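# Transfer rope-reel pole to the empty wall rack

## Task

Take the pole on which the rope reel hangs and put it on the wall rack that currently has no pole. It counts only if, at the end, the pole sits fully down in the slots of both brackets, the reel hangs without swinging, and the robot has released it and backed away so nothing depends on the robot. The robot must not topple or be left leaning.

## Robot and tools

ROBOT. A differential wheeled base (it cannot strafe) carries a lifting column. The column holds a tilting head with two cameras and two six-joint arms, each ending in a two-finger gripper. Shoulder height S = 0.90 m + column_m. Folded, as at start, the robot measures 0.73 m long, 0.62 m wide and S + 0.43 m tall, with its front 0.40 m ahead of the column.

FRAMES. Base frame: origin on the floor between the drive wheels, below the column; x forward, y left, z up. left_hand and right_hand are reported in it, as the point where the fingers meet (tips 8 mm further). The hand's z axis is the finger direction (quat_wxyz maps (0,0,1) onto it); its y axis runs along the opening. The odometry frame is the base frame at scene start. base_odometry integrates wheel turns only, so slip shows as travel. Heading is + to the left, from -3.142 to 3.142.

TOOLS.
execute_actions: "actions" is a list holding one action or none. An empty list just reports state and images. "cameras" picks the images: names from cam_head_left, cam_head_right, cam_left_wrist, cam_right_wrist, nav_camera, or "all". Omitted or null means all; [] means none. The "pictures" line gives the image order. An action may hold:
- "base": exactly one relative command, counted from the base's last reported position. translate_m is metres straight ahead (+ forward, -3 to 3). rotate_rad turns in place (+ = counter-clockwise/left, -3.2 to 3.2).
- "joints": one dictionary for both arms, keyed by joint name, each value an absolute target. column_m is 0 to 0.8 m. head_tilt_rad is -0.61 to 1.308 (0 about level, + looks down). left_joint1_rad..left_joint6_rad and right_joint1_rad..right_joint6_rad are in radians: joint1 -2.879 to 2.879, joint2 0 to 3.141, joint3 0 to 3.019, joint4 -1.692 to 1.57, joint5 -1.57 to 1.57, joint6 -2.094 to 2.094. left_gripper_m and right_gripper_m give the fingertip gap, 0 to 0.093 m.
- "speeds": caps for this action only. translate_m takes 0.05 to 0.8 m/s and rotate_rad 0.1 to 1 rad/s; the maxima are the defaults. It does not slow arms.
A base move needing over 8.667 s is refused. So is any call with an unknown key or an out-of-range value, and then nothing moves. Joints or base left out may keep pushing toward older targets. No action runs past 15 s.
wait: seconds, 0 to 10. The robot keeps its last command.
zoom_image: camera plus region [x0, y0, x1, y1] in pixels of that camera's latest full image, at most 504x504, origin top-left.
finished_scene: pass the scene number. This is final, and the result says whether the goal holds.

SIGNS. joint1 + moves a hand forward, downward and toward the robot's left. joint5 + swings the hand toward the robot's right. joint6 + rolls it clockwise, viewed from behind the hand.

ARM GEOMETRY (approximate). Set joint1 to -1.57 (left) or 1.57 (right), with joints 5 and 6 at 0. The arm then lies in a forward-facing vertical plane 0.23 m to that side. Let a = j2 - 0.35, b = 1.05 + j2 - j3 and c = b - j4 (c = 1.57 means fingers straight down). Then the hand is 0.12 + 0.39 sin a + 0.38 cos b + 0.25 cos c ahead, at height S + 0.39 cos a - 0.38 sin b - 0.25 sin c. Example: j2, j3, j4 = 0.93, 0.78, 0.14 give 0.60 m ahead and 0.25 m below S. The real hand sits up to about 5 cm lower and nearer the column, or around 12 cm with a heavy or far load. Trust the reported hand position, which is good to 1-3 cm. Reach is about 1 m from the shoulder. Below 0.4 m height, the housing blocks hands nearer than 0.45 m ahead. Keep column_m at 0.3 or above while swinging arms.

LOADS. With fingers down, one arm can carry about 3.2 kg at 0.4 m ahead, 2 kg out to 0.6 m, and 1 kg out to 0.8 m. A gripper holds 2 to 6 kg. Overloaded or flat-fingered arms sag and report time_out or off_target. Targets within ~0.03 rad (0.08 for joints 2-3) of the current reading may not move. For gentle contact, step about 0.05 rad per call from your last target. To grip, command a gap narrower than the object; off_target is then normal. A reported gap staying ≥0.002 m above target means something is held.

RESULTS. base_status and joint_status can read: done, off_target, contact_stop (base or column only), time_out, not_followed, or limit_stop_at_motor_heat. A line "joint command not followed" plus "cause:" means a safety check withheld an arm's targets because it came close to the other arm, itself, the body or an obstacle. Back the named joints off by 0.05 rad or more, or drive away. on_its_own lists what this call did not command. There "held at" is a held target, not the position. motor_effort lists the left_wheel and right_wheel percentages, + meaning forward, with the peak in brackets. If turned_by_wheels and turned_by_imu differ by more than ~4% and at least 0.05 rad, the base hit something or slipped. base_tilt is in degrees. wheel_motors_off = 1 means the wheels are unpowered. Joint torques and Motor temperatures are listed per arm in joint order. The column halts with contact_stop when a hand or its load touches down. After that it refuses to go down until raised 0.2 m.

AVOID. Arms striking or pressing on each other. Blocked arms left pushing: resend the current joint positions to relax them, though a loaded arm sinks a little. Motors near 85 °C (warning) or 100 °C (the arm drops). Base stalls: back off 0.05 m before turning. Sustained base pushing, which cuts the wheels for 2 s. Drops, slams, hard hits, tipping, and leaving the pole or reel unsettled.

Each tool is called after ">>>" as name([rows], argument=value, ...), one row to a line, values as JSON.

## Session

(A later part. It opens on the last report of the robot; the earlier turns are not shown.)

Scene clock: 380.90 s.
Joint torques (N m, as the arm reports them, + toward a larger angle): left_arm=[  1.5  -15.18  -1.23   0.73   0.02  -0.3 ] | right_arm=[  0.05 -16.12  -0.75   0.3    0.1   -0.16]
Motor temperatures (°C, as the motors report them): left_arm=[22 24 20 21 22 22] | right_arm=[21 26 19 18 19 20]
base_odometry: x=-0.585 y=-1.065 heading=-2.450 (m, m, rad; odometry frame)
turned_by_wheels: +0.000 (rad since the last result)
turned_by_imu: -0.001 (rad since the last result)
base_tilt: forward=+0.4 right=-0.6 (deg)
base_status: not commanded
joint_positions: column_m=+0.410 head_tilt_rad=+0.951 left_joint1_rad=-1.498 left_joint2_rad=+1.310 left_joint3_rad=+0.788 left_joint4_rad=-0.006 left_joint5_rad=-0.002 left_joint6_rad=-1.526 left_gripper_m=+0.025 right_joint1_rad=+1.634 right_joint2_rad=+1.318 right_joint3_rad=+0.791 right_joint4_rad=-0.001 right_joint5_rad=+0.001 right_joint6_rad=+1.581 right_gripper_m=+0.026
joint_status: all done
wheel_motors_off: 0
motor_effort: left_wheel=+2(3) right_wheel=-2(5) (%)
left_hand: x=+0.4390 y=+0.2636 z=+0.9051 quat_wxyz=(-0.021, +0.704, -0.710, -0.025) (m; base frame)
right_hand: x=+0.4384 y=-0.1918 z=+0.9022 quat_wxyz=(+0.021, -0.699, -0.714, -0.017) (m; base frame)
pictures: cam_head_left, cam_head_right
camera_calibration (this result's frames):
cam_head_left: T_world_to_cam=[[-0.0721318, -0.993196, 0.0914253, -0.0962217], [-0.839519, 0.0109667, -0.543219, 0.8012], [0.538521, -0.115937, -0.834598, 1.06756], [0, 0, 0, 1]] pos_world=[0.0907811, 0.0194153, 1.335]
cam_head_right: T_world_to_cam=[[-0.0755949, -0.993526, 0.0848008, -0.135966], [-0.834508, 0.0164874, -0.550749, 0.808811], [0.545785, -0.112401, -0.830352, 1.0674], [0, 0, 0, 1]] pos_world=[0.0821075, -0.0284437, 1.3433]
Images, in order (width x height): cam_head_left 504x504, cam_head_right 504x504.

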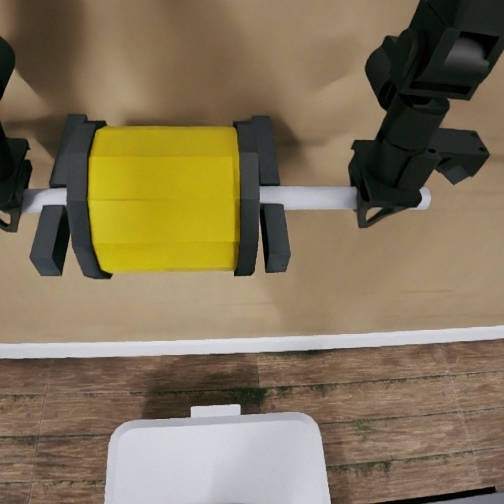

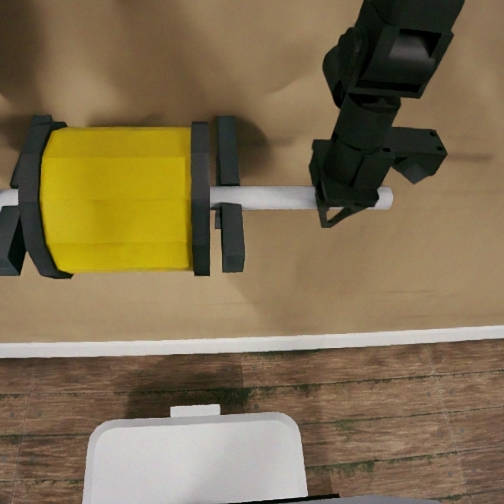

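Still descending freely; lower further until it bottoms out.

>>> execute_actions([
  {"joints":{"column_m":0.39}},
], cameras=["cam_head_left","cam_head_right"])

Scene clock: 384.47 s.
Joint torques (N m, as the arm reports them, + toward a larger angle): left_arm=[ 1.34 -9.6   1.83  0.74  0.13 -0.3 ] | right_arm=[  0.28 -10.82   1.9    0.42   0.21  -0.17]
Motor temperatures (°C, as the motors report them): left_arm=[22 24 20 21 22 22] | right_arm=[21 26 19 18 19 20]
base_odometry: x=-0.585 y=-1.065 heading=-2.450 (m, m, rad; odometry frame)
turned_by_wheels: +0.000 (rad since the last result)
turned_by_imu: +0.000 (rad since the last result)
base_tilt: forward=+0.4 right=-0.4 (deg)
base_status: not commanded
joint_positions: column_m=+0.390 head_tilt_rad=+0.951 left_joint1_rad=-1.497 left_joint2_rad=+1.250 left_joint3_rad=+0.753 left_joint4_rad=-0.006 left_joint5_rad=-0.005 left_joint6_rad=-1.526 left_gripper_m=+0.025 right_joint1_rad=+1.634 right_joint2_rad=+1.258 right_joint3_rad=+0.757 right_joint4_rad=-0.003 right_joint5_rad=-0.002 right_joint6_rad=+1.581 right_gripper_m=+0.026
joint_status: all done
wheel_motors_off: 0
motor_effort: left_wheel=+6(6) right_wheel=-1(2) (%)
left_hand: x=+0.4407 y=+0.2637 z=+0.9040 quat_wxyz=(-0.031, +0.704, -0.710, -0.018) (m; base frame)
right_hand: x=+0.4408 y=-0.1923 z=+0.9009 quat_wxyz=(+0.013, -0.699, -0.714, -0.027) (m; base frame)
pictures: cam_head_left, cam_head_right
camera_calibration (this result's frames):
cam_head_left: T_world_to_cam=[[-0.0721318, -0.993196, 0.0914253, -0.0943957], [-0.839519, 0.0109667, -0.543219, 0.79035], [0.538521, -0.115937, -0.834598, 1.05089], [0, 0, 0, 1]] pos_world=[0.0907811, 0.0194153, 1.31503]
cam_head_right: T_world_to_cam=[[-0.0755949, -0.993526, 0.0848008, -0.134272], [-0.834508, 0.0164874, -0.550749, 0.797811], [0.545785, -0.112401, -0.830352, 1.05082], [0, 0, 0, 1]] pos_world=[0.0821075, -0.0284437, 1.32333]
Images, in order (width x height): cam_head_left 504x504, cam_head_right 504x504.

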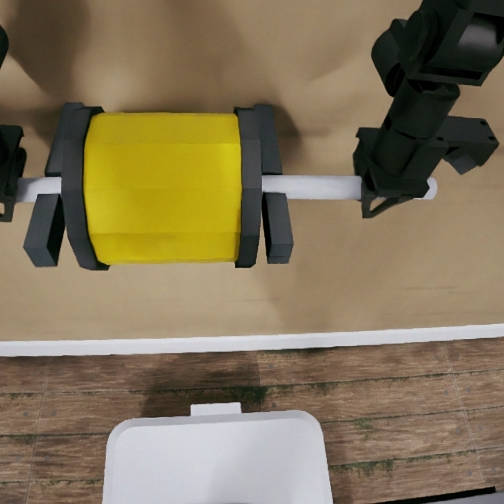

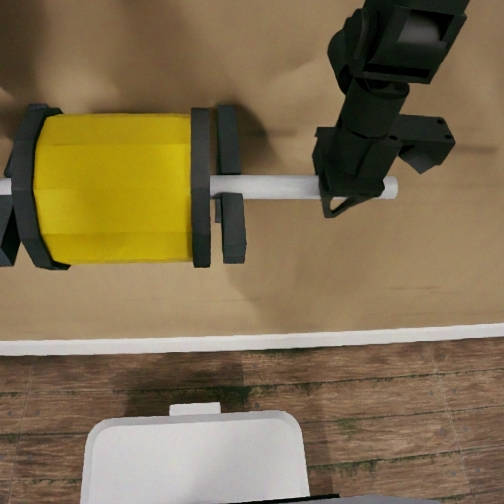

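Bottomed on both sides. Ease off and release.

>>> execute_actions([
  {"joints":{"column_m":0.404}},
], cameras=[])

>>> execute_actions([
  {"joints":{"left_gripper_m":0.08,"right_gripper_m":0.08}},
], cameras=[])

>>> execute_actions([
  {"joints":{"column_m":0.53}},
], cameras=["cam_head_left","cam_head_right","cam_left_wrist","cam_right_wrist"])

Scene clock: 392.23 s.
Joint torques (N m, as the arm reports them, + toward a larger angle): left_arm=[  1.46 -13.11  -0.12   0.72   0.11  -0.3 ] | right_arm=[  0.27 -14.44   0.09   0.37   0.2   -0.16]
Motor temperatures (°C, as the motors report them): left_arm=[22 24 21 21 22 22] | right_arm=[21 25 19 18 19 20]
base_odometry: x=-0.585 y=-1.065 heading=-2.450 (m, m, rad; odometry frame)
turned_by_wheels: +0.000 (rad since the last result)
turned_by_imu: +0.000 (rad since the last result)
base_tilt: forward=+0.4 right=-0.5 (deg)
base_status: not commanded
joint_positions: column_m=+0.404 head_tilt_rad=+0.951 left_joint1_rad=-1.497 left_joint2_rad=+1.290 left_joint3_rad=+0.777 left_joint4_rad=-0.006 left_joint5_rad=-0.004 left_joint6_rad=-1.526 left_gripper_m=+0.025 right_joint1_rad=+1.634 right_joint2_rad=+1.299 right_joint3_rad=+0.781 right_joint4_rad=-0.003 right_joint5_rad=-0.001 right_joint6_rad=+1.579 right_gripper_m=+0.026
joint_status: all done
wheel_motors_off: 0
motor_effort: left_wheel=+5(8) right_wheel=-3(1) (%)
left_hand: x=+0.4397 y=+0.2642 z=+0.9054 quat_wxyz=(-0.025, +0.704, -0.709, -0.023) (m; base frame)
right_hand: x=+0.4400 y=-0.1917 z=+0.9022 quat_wxyz=(+0.019, -0.699, -0.715, -0.021) (m; base frame)
pictures: none
No camera images: the call's "cameras" was empty. Leave "cameras" out to get every camera's image.

Scene clock: 393.00 s.
Joint torques (N m, as the arm reports them, + toward a larger angle): left_arm=[  1.31 -13.11  -0.14   0.72   0.11  -0.06] | right_arm=[  0.32 -14.61   0.01   0.35   0.19  -0.13]
Motor temperatures (°C, as the motors report them): left_arm=[22 24 21 21 22 22] | right_arm=[21 25 19 18 19 20]
base_odometry: x=-0.585 y=-1.065 heading=-2.450 (m, m, rad; odometry frame)
turned_by_wheels: +0.000 (rad since the last result)
turned_by_imu: +0.000 (rad since the last result)
base_tilt: forward=+0.3 right=-0.5 (deg)
base_status: not commanded
joint_positions: column_m=+0.404 head_tilt_rad=+0.951 left_joint1_rad=-1.497 left_joint2_rad=+1.290 left_joint3_rad=+0.777 left_joint4_rad=-0.006 left_joint5_rad=-0.004 left_joint6_rad=-1.558 left_gripper_m=+0.080 right_joint1_rad=+1.634 right_joint2_rad=+1.299 right_joint3_rad=+0.781 right_joint4_rad=-0.003 right_joint5_rad=-0.001 right_joint6_rad=+1.578 right_gripper_m=+0.080
joint_status: all done
wheel_motors_off: 0
motor_effort: left_wheel=+4(5) right_wheel=-5(4) (%)
left_hand: x=+0.4400 y=+0.2641 z=+0.9054 quat_wxyz=(-0.025, +0.715, -0.698, -0.023) (m; base frame)
right_hand: x=+0.4400 y=-0.1917 z=+0.9022 quat_wxyz=(+0.019, -0.698, -0.715, -0.021) (m; base frame)
pictures: none
No camera images: the call's "cameras" was empty. Leave "cameras" out to get every camera's image.

Scene clock: 395.23 s.
Joint torques (N m, as the arm reports them, + toward a larger angle): left_arm=[  1.46 -13.23  -0.17   0.7    0.11  -0.02] | right_arm=[  0.28 -14.63   0.04   0.39   0.18  -0.12]
Motor temperatures (°C, as the motors report them): left_arm=[22 24 21 21 22 22] | right_arm=[21 25 19 18 19 20]
base_odometry: x=-0.585 y=-1.065 heading=-2.450 (m, m, rad; odometry frame)
turned_by_wheels: +0.000 (rad since the last result)
turned_by_imu: +0.000 (rad since the last result)
base_tilt: forward=+0.4 right=-0.5 (deg)
base_status: not commanded
joint_positions: column_m=+0.530 head_tilt_rad=+0.951 left_joint1_rad=-1.497 left_joint2_rad=+1.290 left_joint3_rad=+0.777 left_joint4_rad=-0.006 left_joint5_rad=-0.004 left_joint6_rad=-1.558 left_gripper_m=+0.080 right_joint1_rad=+1.634 right_joint2_rad=+1.299 right_joint3_rad=+0.781 right_joint4_rad=-0.003 right_joint5_rad=-0.001 right_joint6_rad=+1.578 right_gripper_m=+0.080
joint_status: all done
wheel_motors_off: 0
motor_effort: left_wheel=+4(4) right_wheel=-3(5) (%)
left_hand: x=+0.4400 y=+0.2641 z=+1.0314 quat_wxyz=(-0.025, +0.715, -0.698, -0.023) (m; base frame)
right_hand: x=+0.4400 y=-0.1917 z=+1.0282 quat_wxyz=(+0.019, -0.698, -0.715, -0.021) (m; base frame)
pictures: cam_head_left, cam_head_right, cam_left_wrist, cam_right_wrist
camera_calibration (this result's frames):
cam_head_left: T_world_to_cam=[[-0.0721315, -0.993196, 0.0914255, -0.107181], [-0.839521, 0.0109667, -0.543217, 0.866307], [0.538518, -0.115937, -0.8346, 1.16759], [0, 0, 0, 1]] pos_world=[0.090781, 0.0194153, 1.45487]
cam_head_right: T_world_to_cam=[[-0.0755947, -0.993526, 0.084801, -0.146131], [-0.83451, 0.0164874, -0.550746, 0.874821], [0.545782, -0.112401, -0.830354, 1.16694], [0, 0, 0, 1]] pos_world=[0.0821073, -0.0284437, 1.46317]
cam_left_wrist: T_world_to_cam=[[0.99978, 0.0189493, 0.00894722, -0.454728], [0.0115418, -0.854308, 0.519639, -0.31011], [0.0174905, -0.519421, -0.854339, 1.13212], [0, 0, 0, 1]] pos_world=[0.438406, 0.331737, 1.13243]
cam_right_wrist: T_world_to_cam=[[-0.999394, -0.0337617, 0.00841389, 0.422548], [-0.0205056, 0.766862, 0.641484, -0.500789], [-0.0281099, 0.640923, -0.76709, 1.04652], [0, 0, 0, 1]] pos_world=[0.441441, -0.272434, 1.12046]
Images, in order (width x height): cam_head_left 504x504, cam_head_right 504x504, cam_left_wrist 504x504, cam_right_wrist 504x504.

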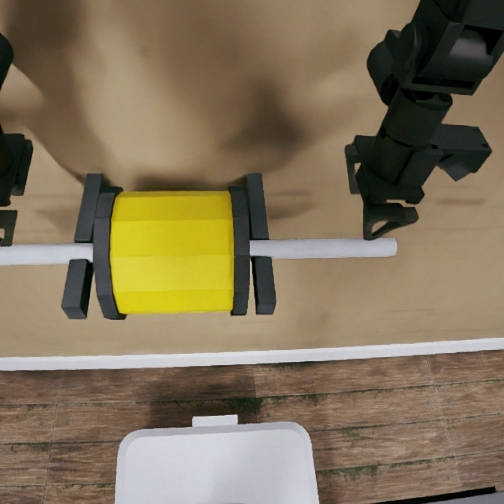

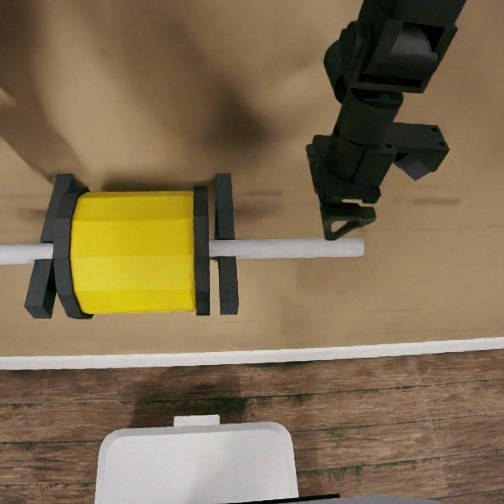

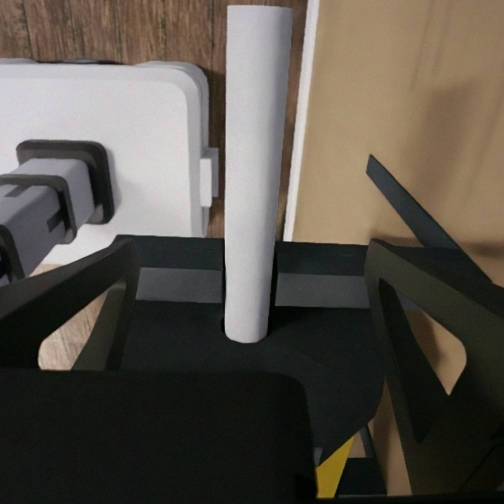

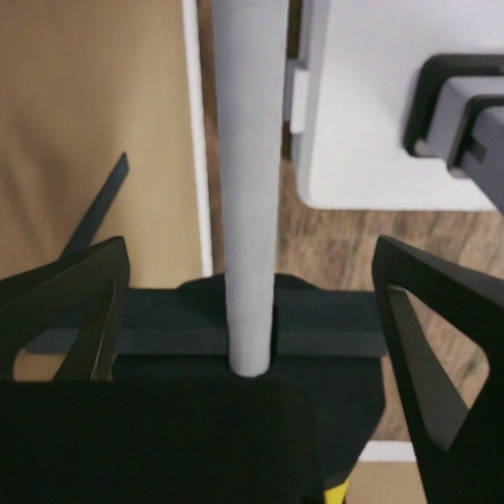

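>>> execute_actions([
  {"base":{"translate_m":-0.6},"joints":{"head_tilt_rad":0.55}},
], cameras=["cam_head_left","nav_camera"])

Scene clock: 401.07 s.
Joint torques (N m, as the arm reports them, + toward a larger angle): left_arm=[  1.44 -12.86  -0.09   0.74   0.09  -0.02] | right_arm=[  0.08 -14.28   0.16   0.32   0.19  -0.13]
Motor temperatures (°C, as the motors report them): left_arm=[22 24 21 21 22 22] | right_arm=[21 25 19 18 19 20]
base_odometry: x=-0.123 y=-0.682 heading=-2.448 (m, m, rad; odometry frame)
turned_by_wheels: +0.002 (rad since the last result)
turned_by_imu: +0.003 (rad since the last result)
base_tilt: forward=+0.4 right=-0.4 (deg)
base_status: done
joint_positions: column_m=+0.530 head_tilt_rad=+0.568 left_joint1_rad=-1.497 left_joint2_rad=+1.290 left_joint3_rad=+0.777 left_joint4_rad=-0.006 left_joint5_rad=-0.004 left_joint6_rad=-1.559 left_gripper_m=+0.080 right_joint1_rad=+1.634 right_joint2_rad=+1.299 right_joint3_rad=+0.778 right_joint4_rad=-0.003 right_joint5_rad=-0.001 right_joint6_rad=+1.577 right_gripper_m=+0.080
joint_status: all done
wheel_motors_off: 0
motor_effort: left_wheel=+2(84) right_wheel=-1(58) (%)
left_hand: x=+0.4397 y=+0.2641 z=+1.0314 quat_wxyz=(-0.025, +0.715, -0.698, -0.023) (m; base frame)
right_hand: x=+0.4379 y=-0.1917 z=+1.0281 quat_wxyz=(+0.020, -0.698, -0.716, -0.020) (m; base frame)
pictures: cam_head_left, nav_camera
camera_calibration (this result's frames):
cam_head_left: T_world_to_cam=[[-0.10109, -0.993196, 0.0578133, -0.0547798], [-0.575431, 0.0109667, -0.817777, 1.26931], [0.811579, -0.115937, -0.572625, 0.756814], [0, 0, 0, 1]] pos_world=[0.110648, 0.0194153, 1.47455]
Images, in order (width x height): cam_head_left 504x504, nav_camera 504x504.

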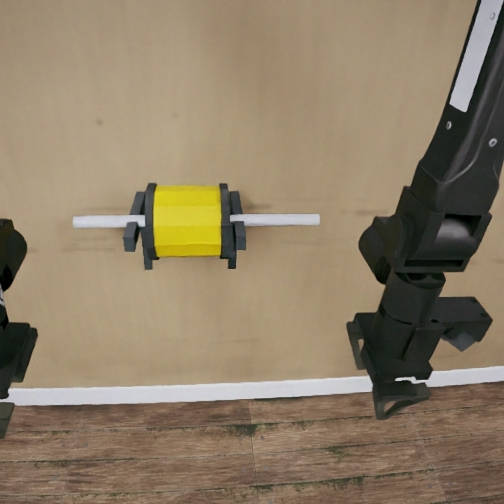

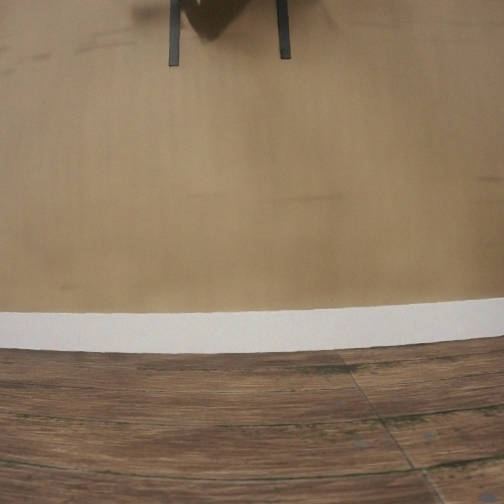

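>>> finished_scene(scene=2)

The scene is finished: the task was done.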